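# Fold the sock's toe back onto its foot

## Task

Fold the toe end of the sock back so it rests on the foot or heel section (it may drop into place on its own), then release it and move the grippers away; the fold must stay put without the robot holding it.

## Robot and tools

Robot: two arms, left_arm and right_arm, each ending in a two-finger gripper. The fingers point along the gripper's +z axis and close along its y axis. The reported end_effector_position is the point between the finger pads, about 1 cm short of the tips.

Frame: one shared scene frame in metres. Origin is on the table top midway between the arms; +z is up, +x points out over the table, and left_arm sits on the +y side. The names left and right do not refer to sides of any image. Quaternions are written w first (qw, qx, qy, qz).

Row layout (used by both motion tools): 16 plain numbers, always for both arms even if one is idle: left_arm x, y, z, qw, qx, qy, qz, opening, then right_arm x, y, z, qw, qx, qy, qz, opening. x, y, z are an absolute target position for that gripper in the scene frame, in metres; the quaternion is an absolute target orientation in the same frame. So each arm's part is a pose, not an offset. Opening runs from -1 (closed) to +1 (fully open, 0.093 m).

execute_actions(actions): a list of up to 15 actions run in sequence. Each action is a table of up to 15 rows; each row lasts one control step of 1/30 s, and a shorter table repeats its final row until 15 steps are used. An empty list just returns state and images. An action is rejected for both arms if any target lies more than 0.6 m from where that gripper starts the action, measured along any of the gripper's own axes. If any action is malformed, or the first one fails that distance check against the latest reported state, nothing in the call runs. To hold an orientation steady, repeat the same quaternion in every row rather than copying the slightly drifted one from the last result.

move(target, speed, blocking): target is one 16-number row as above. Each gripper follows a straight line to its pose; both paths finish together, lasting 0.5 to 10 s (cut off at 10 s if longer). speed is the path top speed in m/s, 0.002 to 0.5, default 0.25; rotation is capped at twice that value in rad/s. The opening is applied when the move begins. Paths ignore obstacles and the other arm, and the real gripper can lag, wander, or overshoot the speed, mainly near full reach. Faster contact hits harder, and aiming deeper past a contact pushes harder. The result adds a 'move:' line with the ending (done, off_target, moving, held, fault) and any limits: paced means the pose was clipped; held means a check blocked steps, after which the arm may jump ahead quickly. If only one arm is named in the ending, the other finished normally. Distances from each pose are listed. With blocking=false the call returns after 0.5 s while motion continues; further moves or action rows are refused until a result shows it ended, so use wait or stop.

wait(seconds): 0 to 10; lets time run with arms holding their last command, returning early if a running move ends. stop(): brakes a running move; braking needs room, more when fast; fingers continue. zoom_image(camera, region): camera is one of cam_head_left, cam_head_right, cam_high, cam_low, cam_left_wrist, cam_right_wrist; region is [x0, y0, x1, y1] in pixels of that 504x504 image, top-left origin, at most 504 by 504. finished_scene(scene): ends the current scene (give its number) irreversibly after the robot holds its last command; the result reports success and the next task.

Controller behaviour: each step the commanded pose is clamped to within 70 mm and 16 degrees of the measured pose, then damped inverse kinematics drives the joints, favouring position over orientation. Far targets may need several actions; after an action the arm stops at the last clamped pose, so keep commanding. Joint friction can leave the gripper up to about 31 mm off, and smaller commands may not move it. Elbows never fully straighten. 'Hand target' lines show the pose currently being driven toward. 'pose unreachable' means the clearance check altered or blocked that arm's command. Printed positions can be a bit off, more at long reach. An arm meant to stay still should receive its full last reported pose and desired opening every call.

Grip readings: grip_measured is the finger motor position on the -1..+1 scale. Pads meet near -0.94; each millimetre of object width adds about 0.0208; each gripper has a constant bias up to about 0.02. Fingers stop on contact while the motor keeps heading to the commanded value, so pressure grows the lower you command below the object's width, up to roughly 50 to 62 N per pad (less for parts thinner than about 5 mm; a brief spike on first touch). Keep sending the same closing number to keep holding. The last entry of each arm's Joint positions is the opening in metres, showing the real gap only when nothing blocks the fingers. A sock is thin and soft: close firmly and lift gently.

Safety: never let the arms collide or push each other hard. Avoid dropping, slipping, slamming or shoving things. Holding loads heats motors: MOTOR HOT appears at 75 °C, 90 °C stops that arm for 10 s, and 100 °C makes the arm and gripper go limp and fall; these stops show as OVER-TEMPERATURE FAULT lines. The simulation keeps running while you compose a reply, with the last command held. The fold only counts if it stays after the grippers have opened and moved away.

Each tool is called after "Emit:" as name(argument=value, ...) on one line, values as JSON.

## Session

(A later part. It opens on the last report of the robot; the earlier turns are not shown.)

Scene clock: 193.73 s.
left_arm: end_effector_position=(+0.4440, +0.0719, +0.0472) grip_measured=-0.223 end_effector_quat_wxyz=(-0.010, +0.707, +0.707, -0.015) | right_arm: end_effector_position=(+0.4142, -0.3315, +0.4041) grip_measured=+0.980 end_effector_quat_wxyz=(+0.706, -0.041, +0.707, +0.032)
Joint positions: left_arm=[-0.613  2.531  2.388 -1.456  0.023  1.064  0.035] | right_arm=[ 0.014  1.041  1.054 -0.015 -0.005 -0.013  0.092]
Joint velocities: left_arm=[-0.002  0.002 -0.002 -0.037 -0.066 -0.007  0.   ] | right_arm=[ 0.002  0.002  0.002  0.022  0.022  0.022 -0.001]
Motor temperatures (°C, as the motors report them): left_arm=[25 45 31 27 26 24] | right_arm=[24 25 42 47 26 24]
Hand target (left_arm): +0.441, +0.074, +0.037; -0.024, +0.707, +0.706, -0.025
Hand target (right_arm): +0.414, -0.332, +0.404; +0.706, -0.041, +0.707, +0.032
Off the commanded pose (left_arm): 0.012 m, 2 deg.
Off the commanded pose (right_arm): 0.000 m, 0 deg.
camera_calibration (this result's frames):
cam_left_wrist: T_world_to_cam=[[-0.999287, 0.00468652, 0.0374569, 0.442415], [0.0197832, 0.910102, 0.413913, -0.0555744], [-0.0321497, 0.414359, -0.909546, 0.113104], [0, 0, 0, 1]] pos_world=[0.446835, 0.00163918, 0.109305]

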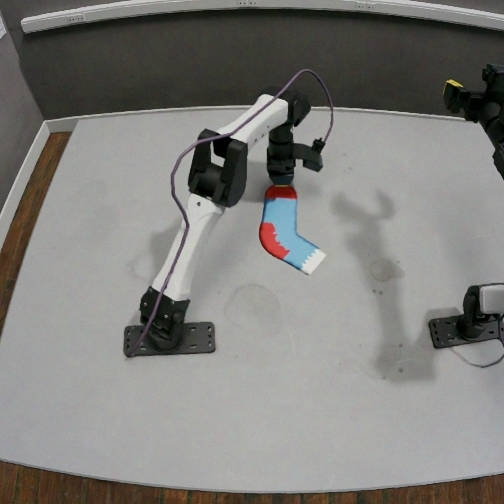

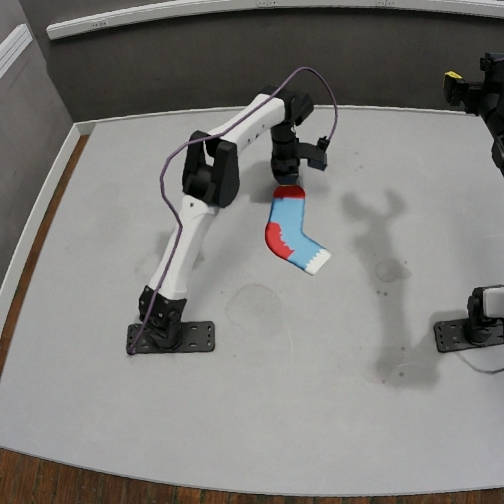

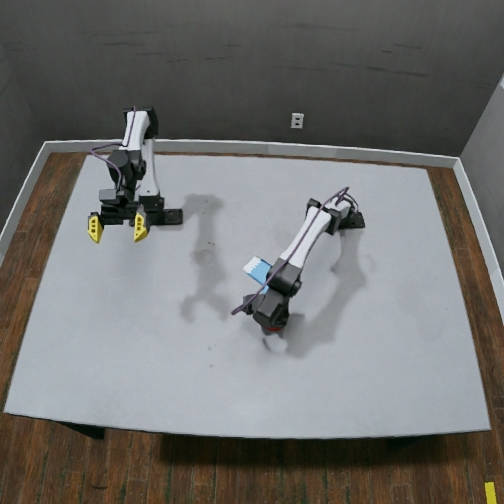

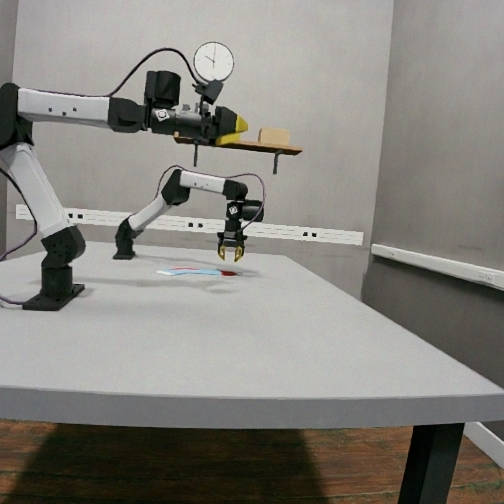

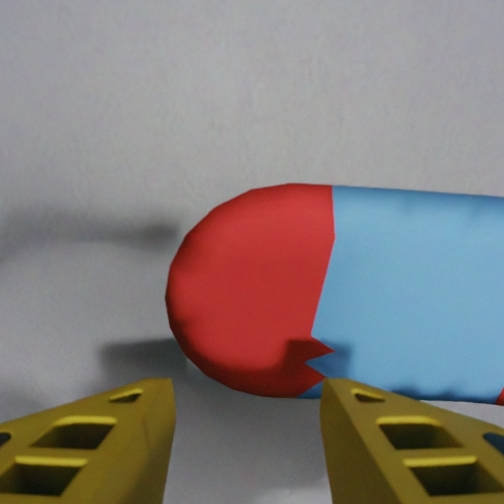

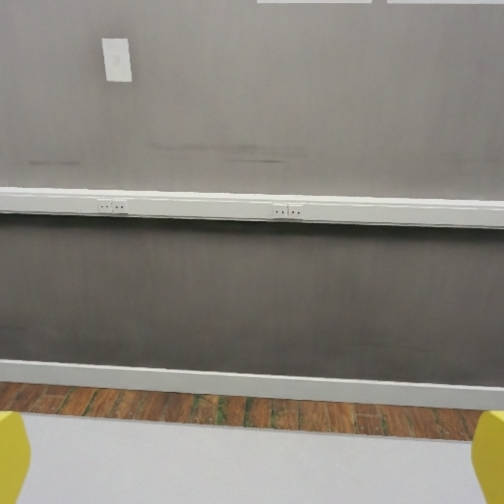

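Emit:
move(target=[0.441, 0.074, -0.022, -0.0247, 0.7067, 0.7067, -0.0247, -0.22, 0.4142, -0.3315, 0.4041, 0.706, -0.041, 0.707, 0.032, 1], speed=0.06)

Scene clock: 200.33 s.
left_arm: end_effector_position=(+0.4421, +0.0730, +0.0050) grip_measured=-0.223 end_effector_quat_wxyz=(-0.013, +0.707, +0.707, -0.016) | right_arm: end_effector_position=(+0.4142, -0.3315, +0.4041) grip_measured=+0.980 end_effector_quat_wxyz=(+0.706, -0.041, +0.707, +0.032)
Joint positions: left_arm=[-0.613  2.521  2.202 -1.285  0.023  1.064  0.035] | right_arm=[ 0.014  1.041  1.054 -0.015 -0.005 -0.013  0.092]
Joint velocities: left_arm=[-0.002 -0.007 -0.027  0.037 -0.022 -0.007  0.   ] | right_arm=[-0.012  0.002 -0.012 -0.037  0.081  0.066  0.   ]
Motor temperatures (°C, as the motors report them): left_arm=[25 45 31 27 26 24] | right_arm=[24 25 42 48 26 24]
Hand target (left_arm): +0.438, +0.075, -0.021; -0.025, +0.707, +0.707, -0.025
Hand target (right_arm): +0.414, -0.332, +0.404; +0.706, -0.041, +0.707, +0.032
Off the commanded pose (left_arm): 0.027 m, 2 deg.
Off the commanded pose (right_arm): 0.000 m, 0 deg.
move: off_target (left_arm)
camera_calibration (this result's frames):
cam_left_wrist: T_world_to_cam=[[-0.999129, 0.00459864, 0.0414635, 0.441981], [0.0214425, 0.909178, 0.415856, -0.0397499], [-0.0357853, 0.416383, -0.908485, 0.0757344], [0, 0, 0, 1]] pos_world=[0.445159, 0.00257266, 0.0670077]

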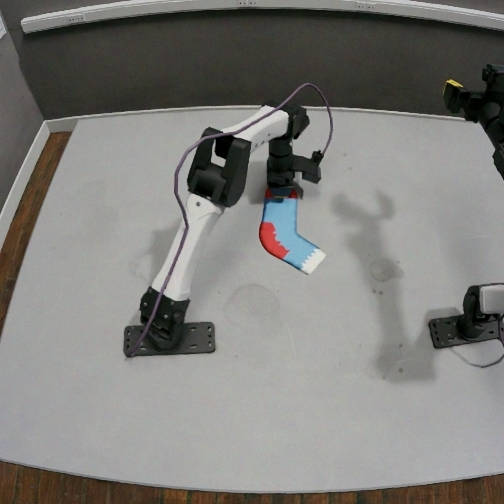

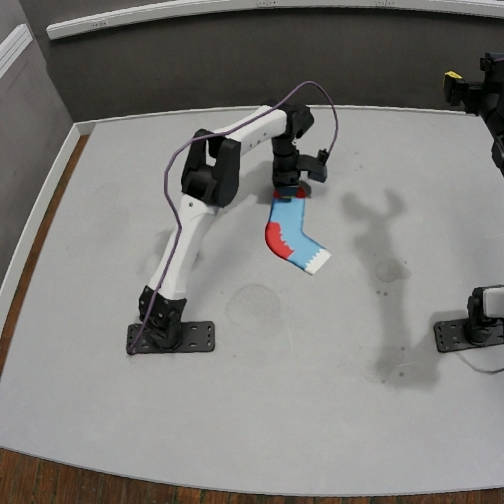

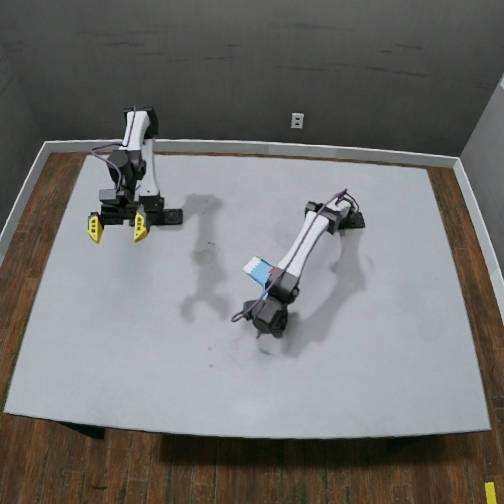

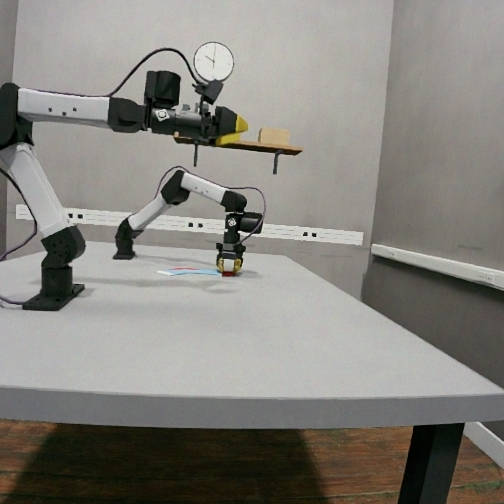

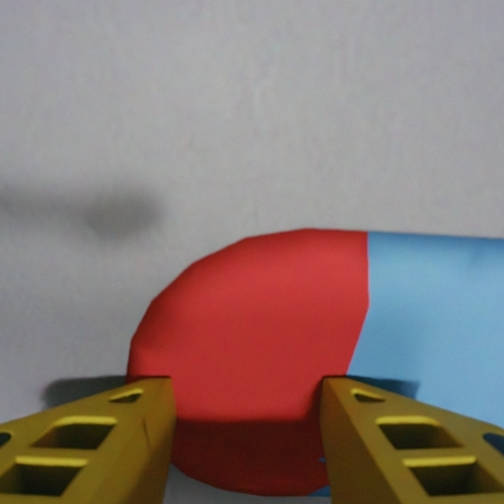

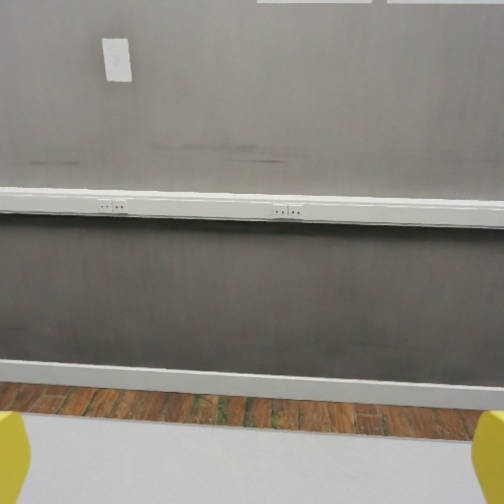

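Both fingertips are on the cloth now. Closing gradually.

Emit:
execute_actions(actions=[[[0.441, 0.074, -0.022, -0.0247, 0.7067, 0.7067, -0.0247, -0.28, 0.4142, -0.3315, 0.4041, 0.706, -0.041, 0.707, 0.032, 1],[0.441, 0.074, -0.022, -0.0247, 0.7067, 0.7067, -0.0247, -0.33, 0.4142, -0.3315, 0.4041, 0.706, -0.041, 0.707, 0.032, 1],[0.441, 0.074, -0.022, -0.0247, 0.7067, 0.7067, -0.0247, -0.38, 0.4142, -0.3315, 0.4041, 0.706, -0.041, 0.707, 0.032, 1],[0.441, 0.074, -0.022, -0.0247, 0.7067, 0.7067, -0.0247, -0.43, 0.4142, -0.3315, 0.4041, 0.706, -0.041, 0.707, 0.032, 1],[0.441, 0.074, -0.022, -0.0247, 0.7067, 0.7067, -0.0247, -0.48, 0.4142, -0.3315, 0.4041, 0.706, -0.041, 0.707, 0.032, 1],[0.441, 0.074, -0.022, -0.0247, 0.7067, 0.7067, -0.0247, -0.53, 0.4142, -0.3315, 0.4041, 0.706, -0.041, 0.707, 0.032, 1],[0.441, 0.074, -0.022, -0.0247, 0.7067, 0.7067, -0.0247, -0.58, 0.4142, -0.3315, 0.4041, 0.706, -0.041, 0.707, 0.032, 1],[0.441, 0.074, -0.022, -0.0247, 0.7067, 0.7067, -0.0247, -0.63, 0.4142, -0.3315, 0.4041, 0.706, -0.041, 0.707, 0.032, 1],[0.441, 0.074, -0.022, -0.0247, 0.7067, 0.7067, -0.0247, -0.68, 0.4142, -0.3315, 0.4041, 0.706, -0.041, 0.707, 0.032, 1],[0.441, 0.074, -0.022, -0.0247, 0.7067, 0.7067, -0.0247, -0.73, 0.4142, -0.3315, 0.4041, 0.706, -0.041, 0.707, 0.032, 1],[0.441, 0.074, -0.022, -0.0247, 0.7067, 0.7067, -0.0247, -0.78, 0.4142, -0.3315, 0.4041, 0.706, -0.041, 0.707, 0.032, 1],[0.441, 0.074, -0.022, -0.0247, 0.7067, 0.7067, -0.0247, -0.83, 0.4142, -0.3315, 0.4041, 0.706, -0.041, 0.707, 0.032, 1],[0.441, 0.074, -0.022, -0.0247, 0.7067, 0.7067, -0.0247, -0.88, 0.4142, -0.3315, 0.4041, 0.706, -0.041, 0.707, 0.032, 1],[0.441, 0.074, -0.022, -0.0247, 0.7067, 0.7067, -0.0247, -0.94, 0.4142, -0.3315, 0.4041, 0.706, -0.041, 0.707, 0.032, 1],[0.441, 0.074, -0.022, -0.0247, 0.7067, 0.7067, -0.0247, -1, 0.4142, -0.3315, 0.4041, 0.706, -0.041, 0.707, 0.032, 1]]])

Scene clock: 211.23 s.
left_arm: end_effector_position=(+0.4467, +0.0709, +0.0048) grip_measured=-0.972 end_effector_quat_wxyz=(-0.002, +0.707, +0.707, -0.014) | right_arm: end_effector_position=(+0.4142, -0.3315, +0.4041) grip_measured=+0.980 end_effector_quat_wxyz=(+0.706, -0.041, +0.707, +0.032)
Joint positions: left_arm=[-0.612  2.521  2.202 -1.263  0.025  1.064  0.   ] | right_arm=[ 0.014  1.041  1.054 -0.015 -0.005 -0.013  0.092]
Joint velocities: left_arm=[ 0.007  0.032 -0.007  0.037 -0.037 -0.022  0.   ] | right_arm=[ 0.007 -0.012 -0.007 -0.007 -0.007  0.051 -0.   ]
Motor temperatures (°C, as the motors report them): left_arm=[25 45 31 27 26 24] | right_arm=[24 25 42 48 26 24]
Hand target (left_arm): +0.440, +0.075, -0.021; -0.025, +0.707, +0.707, -0.025
Hand target (right_arm): +0.414, -0.332, +0.404; +0.706, -0.041, +0.707, +0.032
Off the commanded pose (left_arm): 0.028 m, 3 deg.
Off the commanded pose (right_arm): 0.000 m, 0 deg.
camera_calibration (this result's frames):
cam_left_wrist: T_world_to_cam=[[-0.999701, 0.00342346, 0.0241971, 0.447029], [0.0129343, 0.91421, 0.405035, -0.0343015], [-0.0207346, 0.405227, -0.913981, 0.0707142], [0, 0, 0, 1]] pos_world=[0.448806, 0.00117305, 0.067708]

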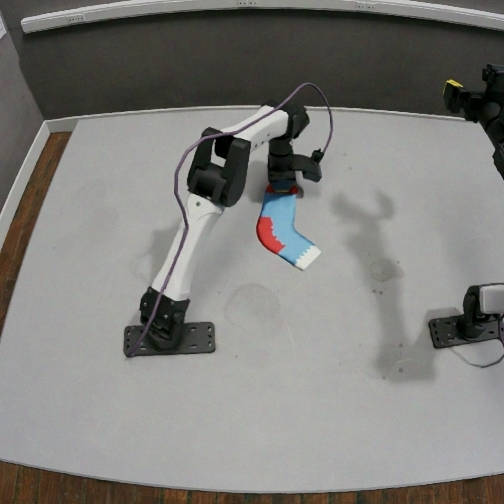

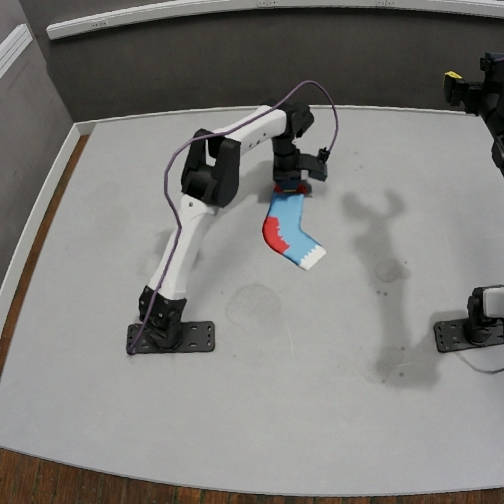

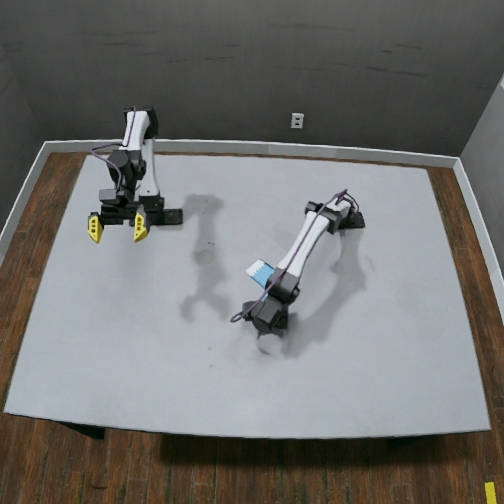

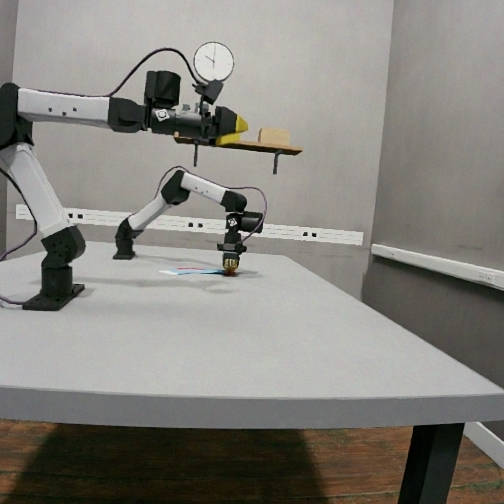

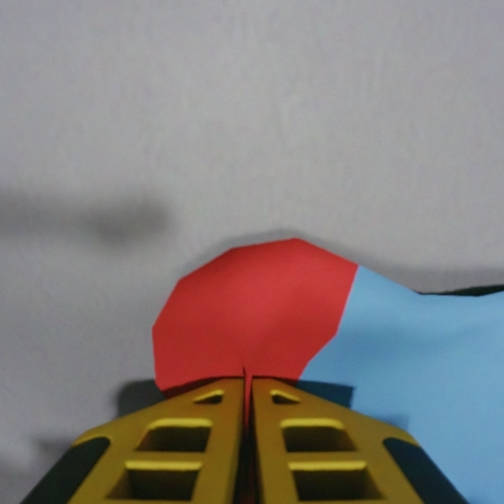

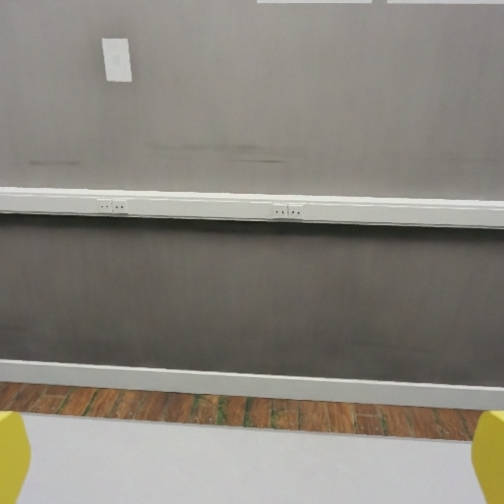

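Emit:
move(target=[0.425, 0.076, 0.045, 0, 0.7071, 0.7071, 0, -1, 0.4142, -0.3315, 0.4041, 0.706, -0.041, 0.707, 0.032, 1], speed=0.1)

Scene clock: 217.87 s.
left_arm: end_effector_position=(+0.4337, +0.0710, +0.0486) grip_measured=-0.998 end_effector_quat_wxyz=(+0.017, +0.708, +0.706, -0.003) | right_arm: end_effector_position=(+0.4142, -0.3315, +0.4041) grip_measured=+0.980 end_effector_quat_wxyz=(+0.706, -0.041, +0.707, +0.032)
Joint positions: left_arm=[-0.629  2.388  2.135 -1.287  0.015  1.049  0.   ] | right_arm=[ 0.014  1.041  1.054 -0.015 -0.005 -0.013  0.092]
Joint velocities: left_arm=[-0.002 -0.002  0.017  0.037 -0.066 -0.037  0.   ] | right_arm=[-0.007  0.002 -0.017 -0.007  0.037  0.037  0.   ]
Motor temperatures (°C, as the motors report them): left_arm=[25 45 31 27 26 24] | right_arm=[24 25 43 48 26 24]
Hand target (left_arm): +0.426, +0.076, +0.045; -0.000, +0.707, +0.707, +0.000
Hand target (right_arm): +0.414, -0.332, +0.404; +0.706, -0.041, +0.707, +0.032
Off the commanded pose (left_arm): 0.011 m, 2 deg.
Off the commanded pose (right_arm): 0.000 m, 0 deg.
move: off_target (left_arm)
camera_calibration (this result's frames):
cam_left_wrist: T_world_to_cam=[[-0.999837, 0.00565658, -0.0171239, 0.434919], [-0.00155914, 0.918866, 0.394567, -0.0454984], [0.0179664, 0.39453, -0.918708, 0.0945984], [0, 0, 0, 1]] pos_world=[0.433078, 0.0020249, 0.112308]

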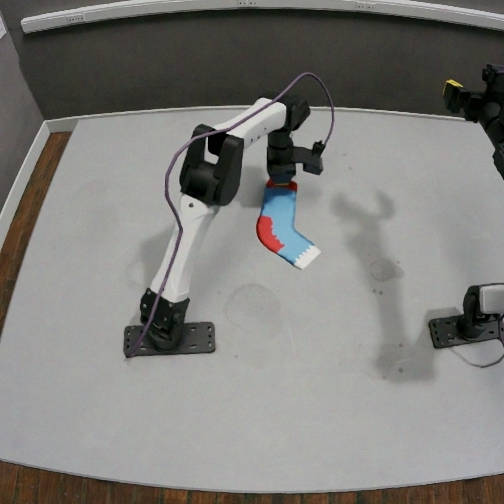

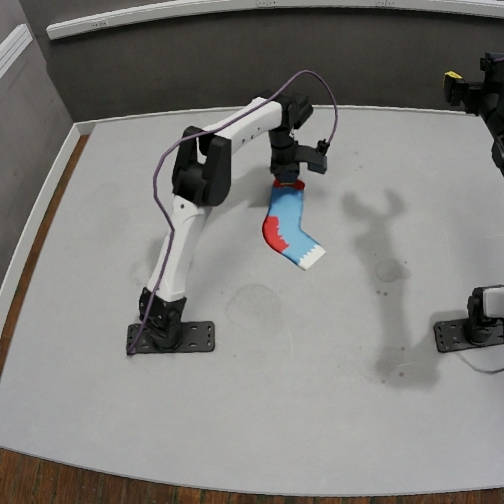

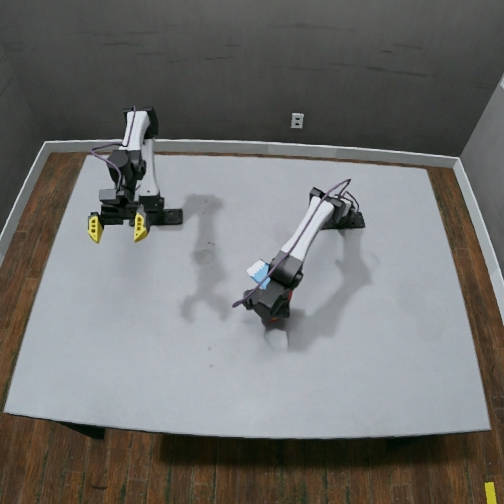

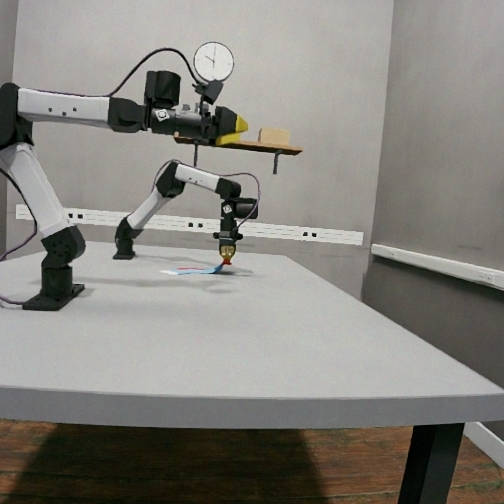

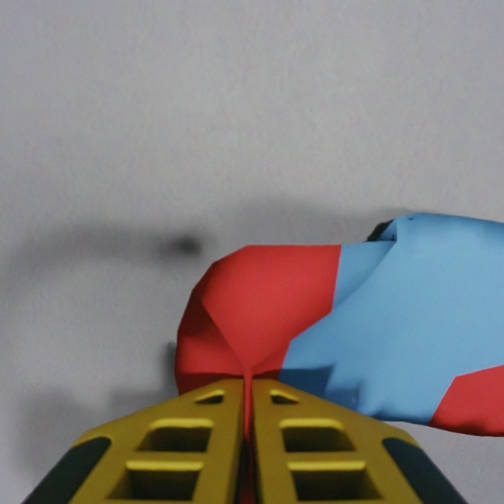

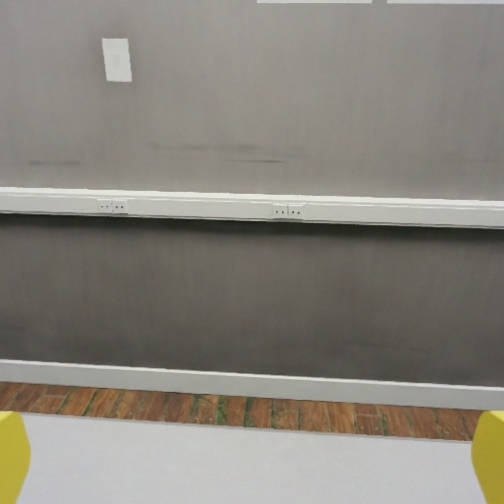

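The toe is lifted. Let me check the sock's current geometry.

Emit:
zoom_image(camera="cam_head_left", region=[230, 160, 350, 280])

Emit:
zoom_image(camera="cam_low", region=[150, 225, 260, 285])

Region (230, 160, 350, 280) of cam_head_left's 504x504 image, scaled by 4.200, with more detail than that image has.

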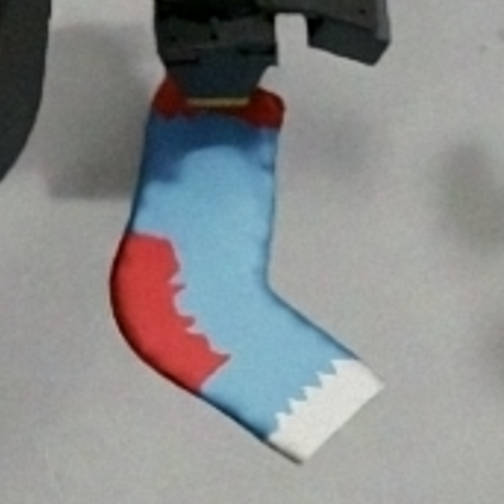

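Region (150, 225, 260, 285) of cam_low's 504x504 image, scaled by 4.582, with more detail than that image has; it fills the top 275 rows of this view, and the rest is white.

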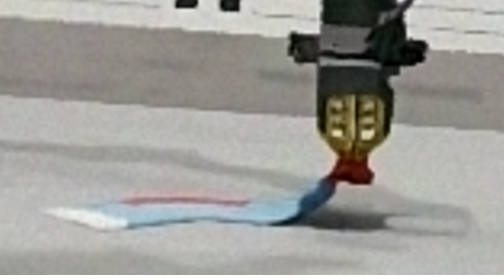

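Emit:
move(target=[0.365, 0.082, 0.066, 0.1530, 0.6903, 0.6903, 0.1530, -1, 0.4142, -0.3315, 0.4041, 0.706, -0.041, 0.707, 0.032, 1], speed=0.15)

Scene clock: 266.67 s.
left_arm: end_effector_position=(+0.3684, +0.0798, +0.0653) grip_measured=-0.998 end_effector_quat_wxyz=(+0.149, +0.691, +0.691, +0.151) | right_arm: end_effector_position=(+0.4142, -0.3315, +0.4041) grip_measured=+0.980 end_effector_quat_wxyz=(+0.706, -0.041, +0.707, +0.032)
Joint positions: left_arm=[-0.806  1.85   1.292 -0.68  -0.273  0.916  0.   ] | right_arm=[ 0.014  1.041  1.054 -0.015 -0.005 -0.013  0.092]
Joint velocities: left_arm=[ 0.002 -0.007 -0.007 -0.007  0.051 -0.007  0.   ] | right_arm=[ 0.002 -0.002  0.002 -0.007 -0.007 -0.022 -0.001]
Motor temperatures (°C, as the motors report them): left_arm=[25 52 31 26 26 24] | right_arm=[24 25 44 50 26 24]
Hand target (left_arm): +0.365, +0.082, +0.067; +0.151, +0.689, +0.691, +0.157
Hand target (right_arm): +0.414, -0.332, +0.404; +0.706, -0.041, +0.707, +0.032
Off the commanded pose (left_arm): 0.004 m, 1 deg.
Off the commanded pose (right_arm): 0.000 m, 0 deg.
move: done
camera_calibration (this result's frames):
cam_left_wrist: T_world_to_cam=[[-0.910863, 0.00482412, -0.412682, 0.36292], [-0.170657, 0.906038, 0.387262, 0.00350504], [0.375773, 0.42317, -0.824452, -0.0326087], [0, 0, 0, 1]] pos_world=[0.343422, 0.00887255, 0.121529]

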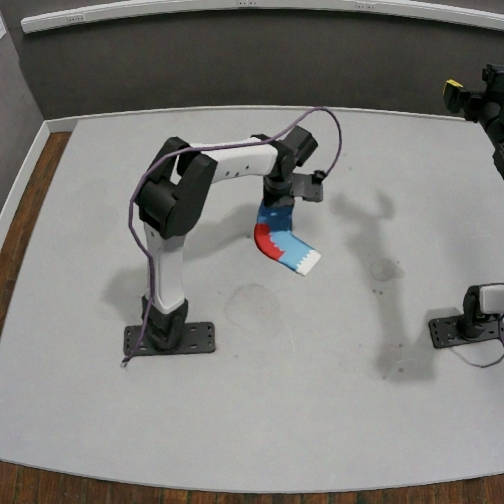

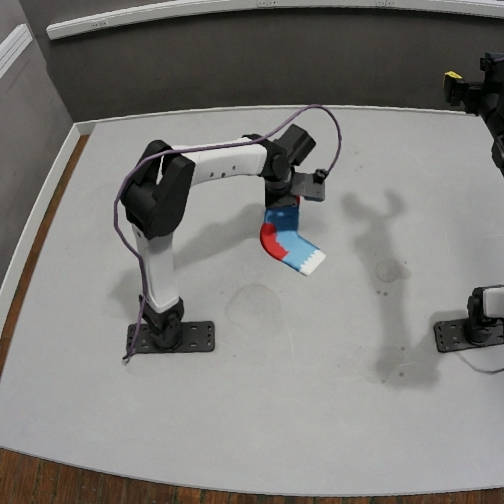

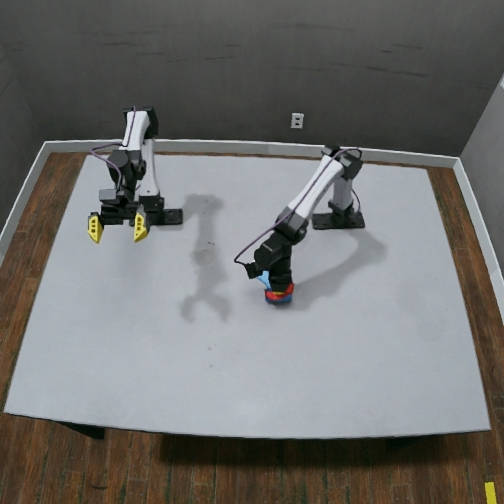

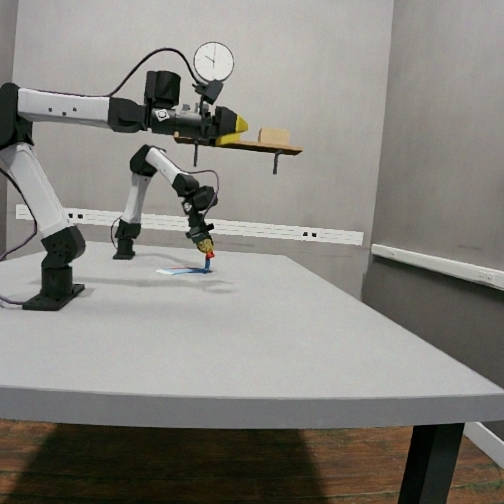

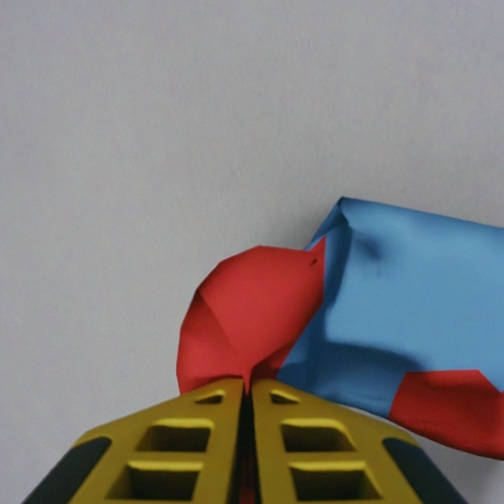

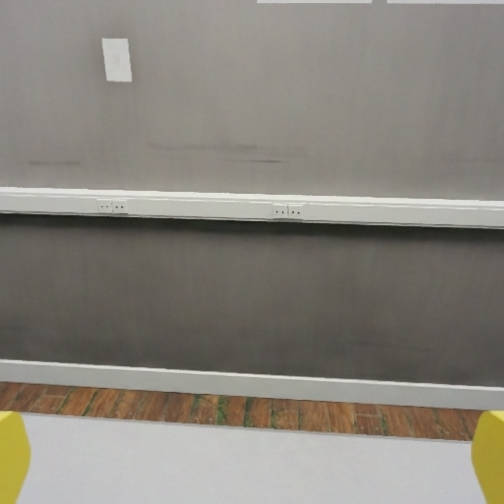

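Emit:
zoom_image(camera="cam_low", region=[145, 225, 245, 285])

Emit:
zoom_image(camera="cam_head_left", region=[230, 170, 350, 290])

Emit:
zoom_image(camera="cam_high", region=[230, 240, 320, 330])

Region (145, 225, 245, 285) of cam_low's 504x504 image, scaled by 5.040, with more detail than that image has; it fills the top 302 rows of this view, and the rest is white.

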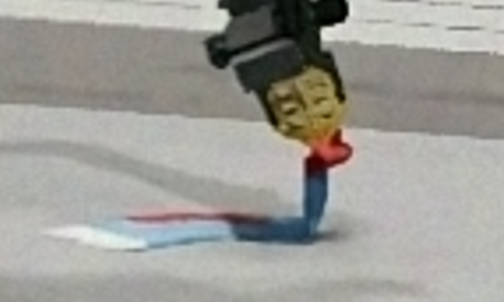

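Region (230, 170, 350, 290) of cam_head_left's 504x504 image, scaled by 4.200, with more detail than that image has.

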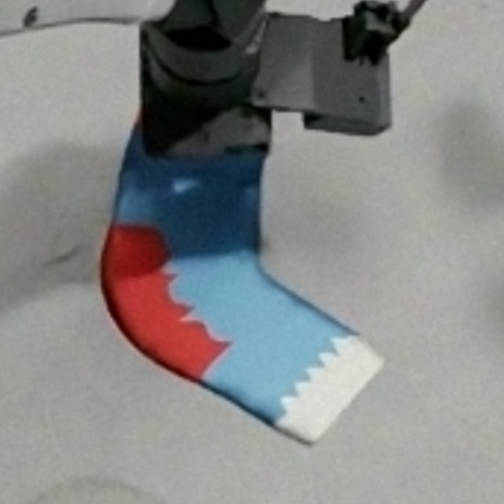

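Region (230, 240, 320, 330) of cam_high's 504x504 image, scaled by 5.600, with more detail than that image has.

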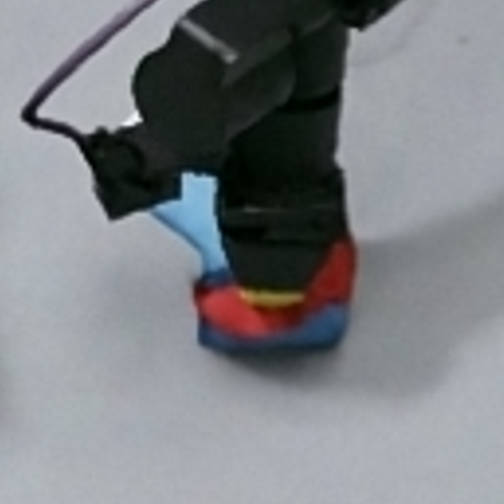

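Emit:
move(target=[0.32, 0.088, 0.048, 0.2706, 0.6533, 0.6533, 0.2706, -1, 0.4142, -0.3315, 0.4041, 0.706, -0.041, 0.707, 0.032, 1], speed=0.2)

Scene clock: 280.30 s.
left_arm: end_effector_position=(+0.3238, +0.0851, +0.0475) grip_measured=-0.998 end_effector_quat_wxyz=(+0.266, +0.654, +0.654, +0.271) | right_arm: end_effector_position=(+0.4142, -0.3315, +0.4041) grip_measured=+0.980 end_effector_quat_wxyz=(+0.706, -0.041, +0.707, +0.032)
Joint positions: left_arm=[-1.003  1.66   0.803 -0.167 -0.586  0.843  0.   ] | right_arm=[ 0.014  1.041  1.054 -0.015 -0.005 -0.013  0.092]
Joint velocities: left_arm=[ 0.002 -0.017 -0.002  0.081 -0.007 -0.022  0.   ] | right_arm=[-0.027 -0.012 -0.007 -0.037 -0.051  0.037  0.001]
Motor temperatures (°C, as the motors report them): left_arm=[25 49 31 27 26 24] | right_arm=[24 25 44 51 26 24]
Hand target (left_arm): +0.320, +0.088, +0.049; +0.270, +0.652, +0.654, +0.275
Hand target (right_arm): +0.414, -0.332, +0.404; +0.706, -0.041, +0.707, +0.032
Off the commanded pose (left_arm): 0.005 m, 1 deg.
Off the commanded pose (right_arm): 0.000 m, 0 deg.
move: done
camera_calibration (this result's frames):
cam_left_wrist: T_world_to_cam=[[-0.712872, 0.00694722, -0.70126, 0.264418], [-0.29389, 0.904951, 0.307721, 0.0417307], [0.636744, 0.425459, -0.643073, -0.126082], [0, 0, 0, 1]] pos_world=[0.281042, 0.0140416, 0.0915041]

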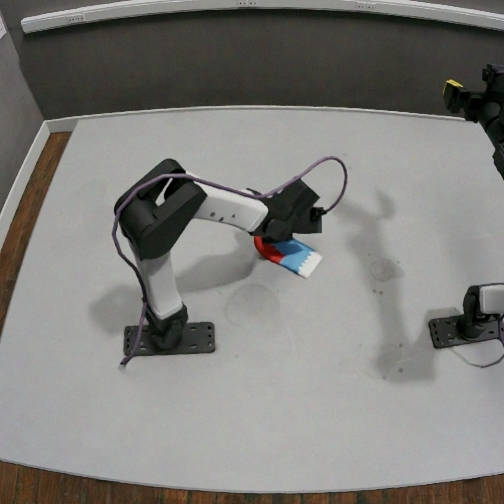

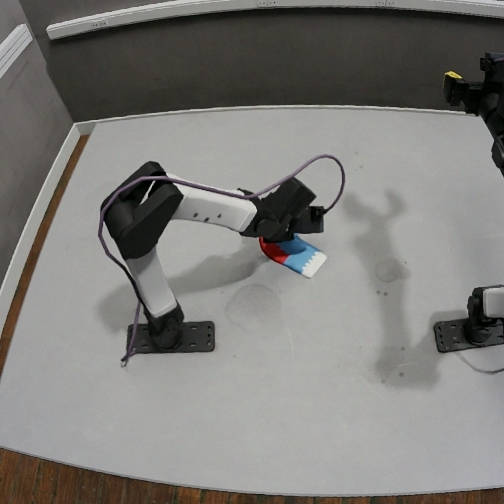

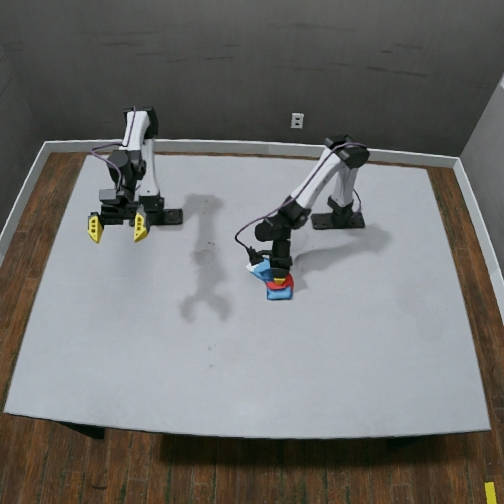

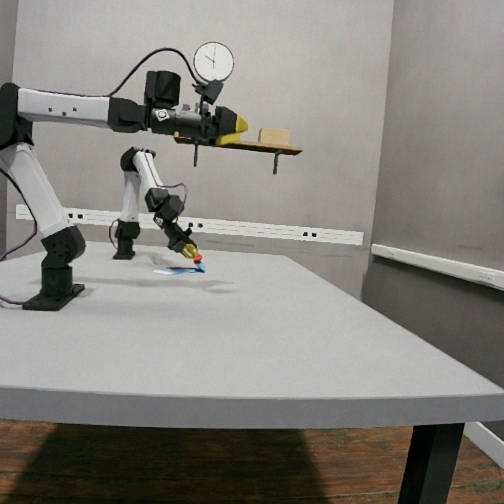

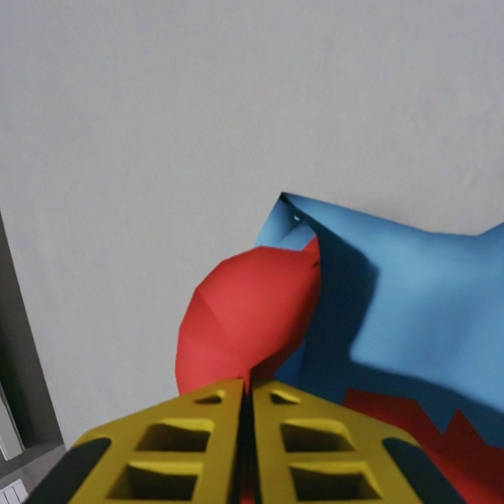

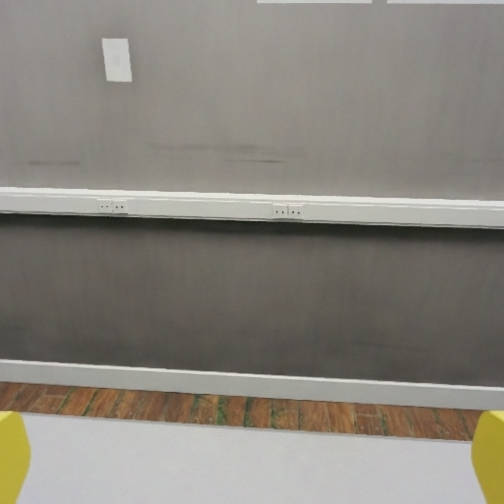

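Emit:
zoom_image(camera="cam_low", region=[140, 225, 240, 285])

Emit:
zoom_image(camera="cam_high", region=[230, 230, 320, 320])

Region (140, 225, 240, 285) of cam_low's 504x504 image, scaled by 5.040, with more detail than that image has; it fills the top 302 rows of this view, and the rest is white.

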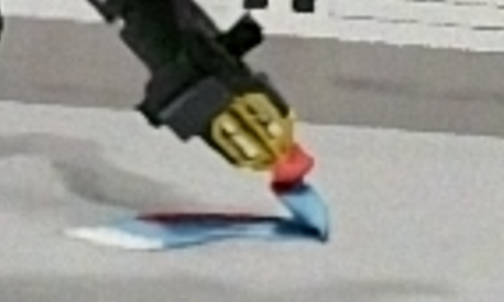

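Region (230, 230, 320, 320) of cam_high's 504x504 image, scaled by 5.600, with more detail than that image has.

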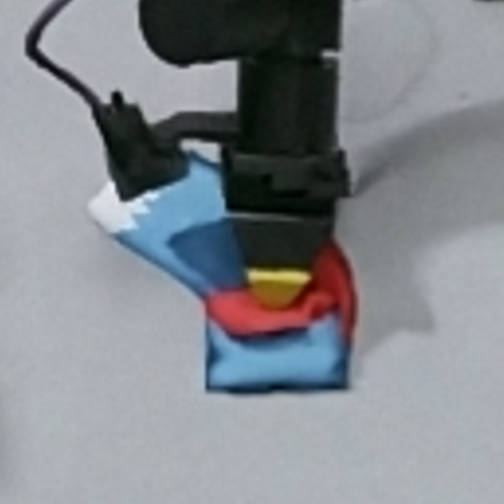

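Emit:
move(target=[0.288, 0.09, 0.038, 0.3536, 0.6124, 0.6124, 0.3536, -1, 0.4142, -0.3315, 0.4041, 0.706, -0.041, 0.707, 0.032, 1], speed=0.2)

Scene clock: 292.17 s.
left_arm: end_effector_position=(+0.2925, +0.0846, +0.0436) grip_measured=-0.998 end_effector_quat_wxyz=(+0.359, +0.607, +0.617, +0.350) | right_arm: end_effector_position=(+0.4142, -0.3315, +0.4041) grip_measured=+0.980 end_effector_quat_wxyz=(+0.706, -0.041, +0.707, +0.032)
Joint positions: left_arm=[-1.183  1.66   0.552  0.233 -0.867  0.81   0.   ] | right_arm=[ 0.014  1.041  1.054 -0.015 -0.005 -0.013  0.092]
Joint velocities: left_arm=[ 0.017 -0.017  0.007  0.037 -0.037 -0.022  0.   ] | right_arm=[ 0.017  0.027  0.002 -0.007  0.037 -0.022 -0.   ]
Motor temperatures (°C, as the motors report them): left_arm=[25 46 31 28 26 24] | right_arm=[24 25 45 51 26 24]
Hand target (left_arm): +0.289, +0.090, +0.039; +0.353, +0.611, +0.612, +0.357
Hand target (right_arm): +0.414, -0.332, +0.404; +0.706, -0.041, +0.707, +0.032
Off the commanded pose (left_arm): 0.009 m, 1 deg.
Off the commanded pose (right_arm): 0.000 m, 0 deg.
move: done
camera_calibration (this result's frames):
cam_left_wrist: T_world_to_cam=[[-0.498432, -0.0144309, -0.866809, 0.185649], [-0.367279, 0.909213, 0.196056, 0.0601526], [0.785285, 0.416081, -0.458481, -0.159247], [0, 0, 0, 1]] pos_world=[0.23968, 0.0142473, 0.076117]

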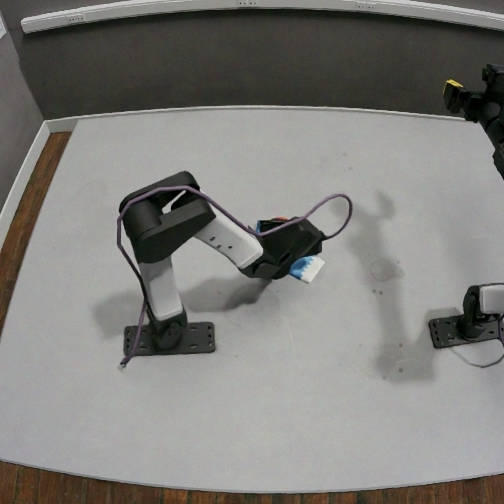

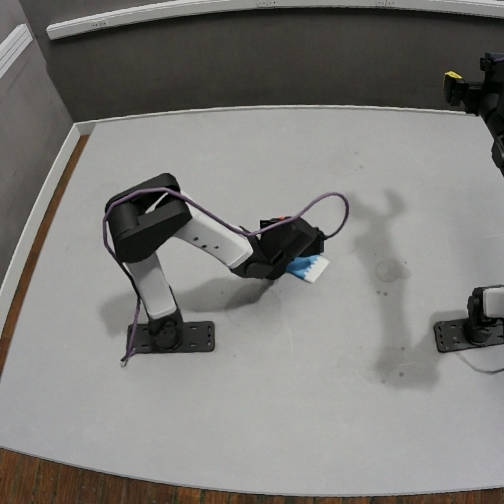

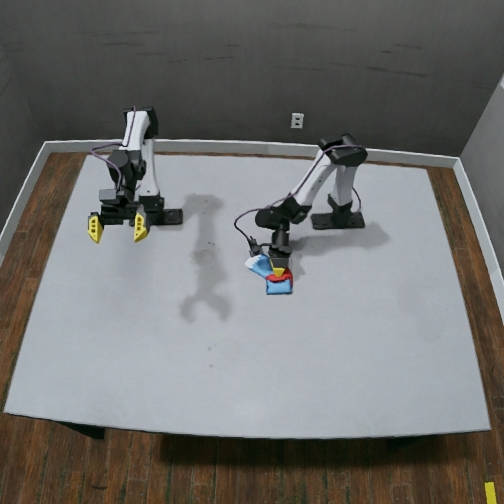

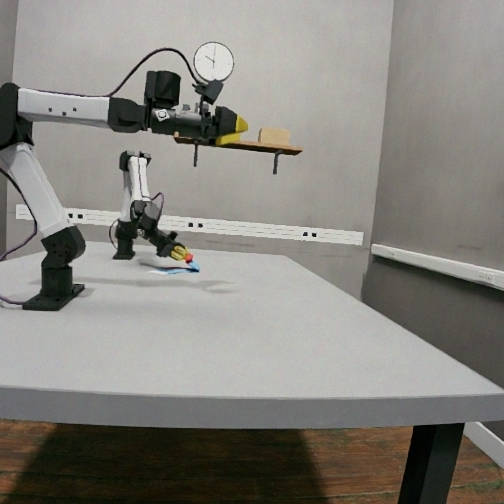

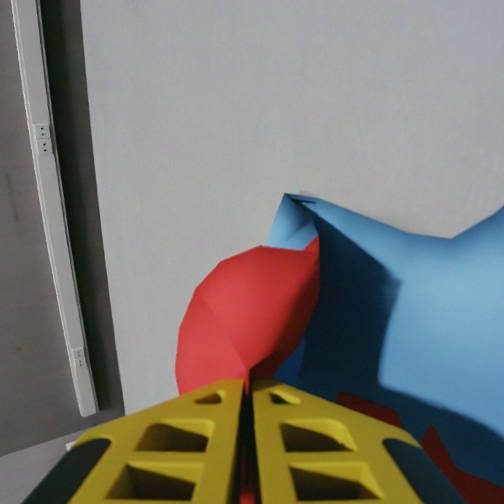

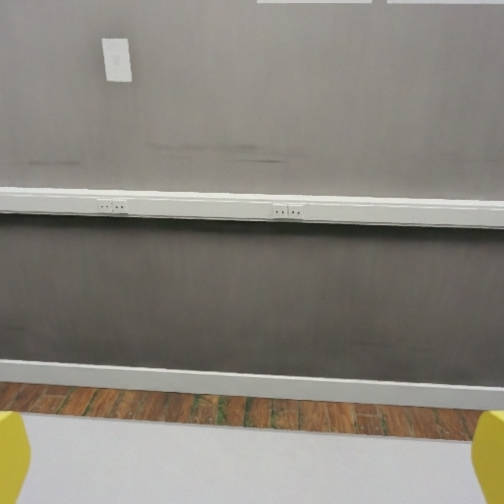

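Emit:
zoom_image(camera="cam_low", region=[130, 225, 230, 285])

Emit:
zoom_image(camera="cam_high", region=[230, 225, 320, 315])

Region (130, 225, 230, 285) of cam_low's 504x504 image, scaled by 5.040, with more detail than that image has; it fills the top 302 rows of this view, and the rest is white.

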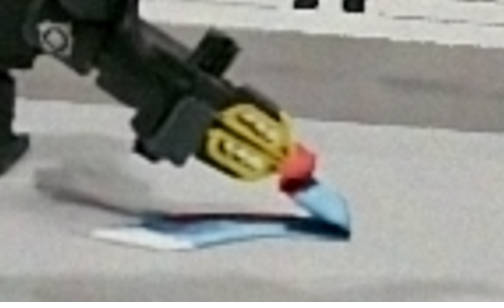

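Region (230, 225, 320, 315) of cam_high's 504x504 image, scaled by 5.600, with more detail than that image has.

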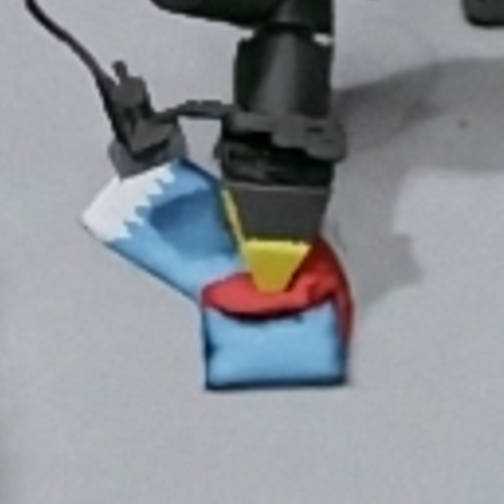

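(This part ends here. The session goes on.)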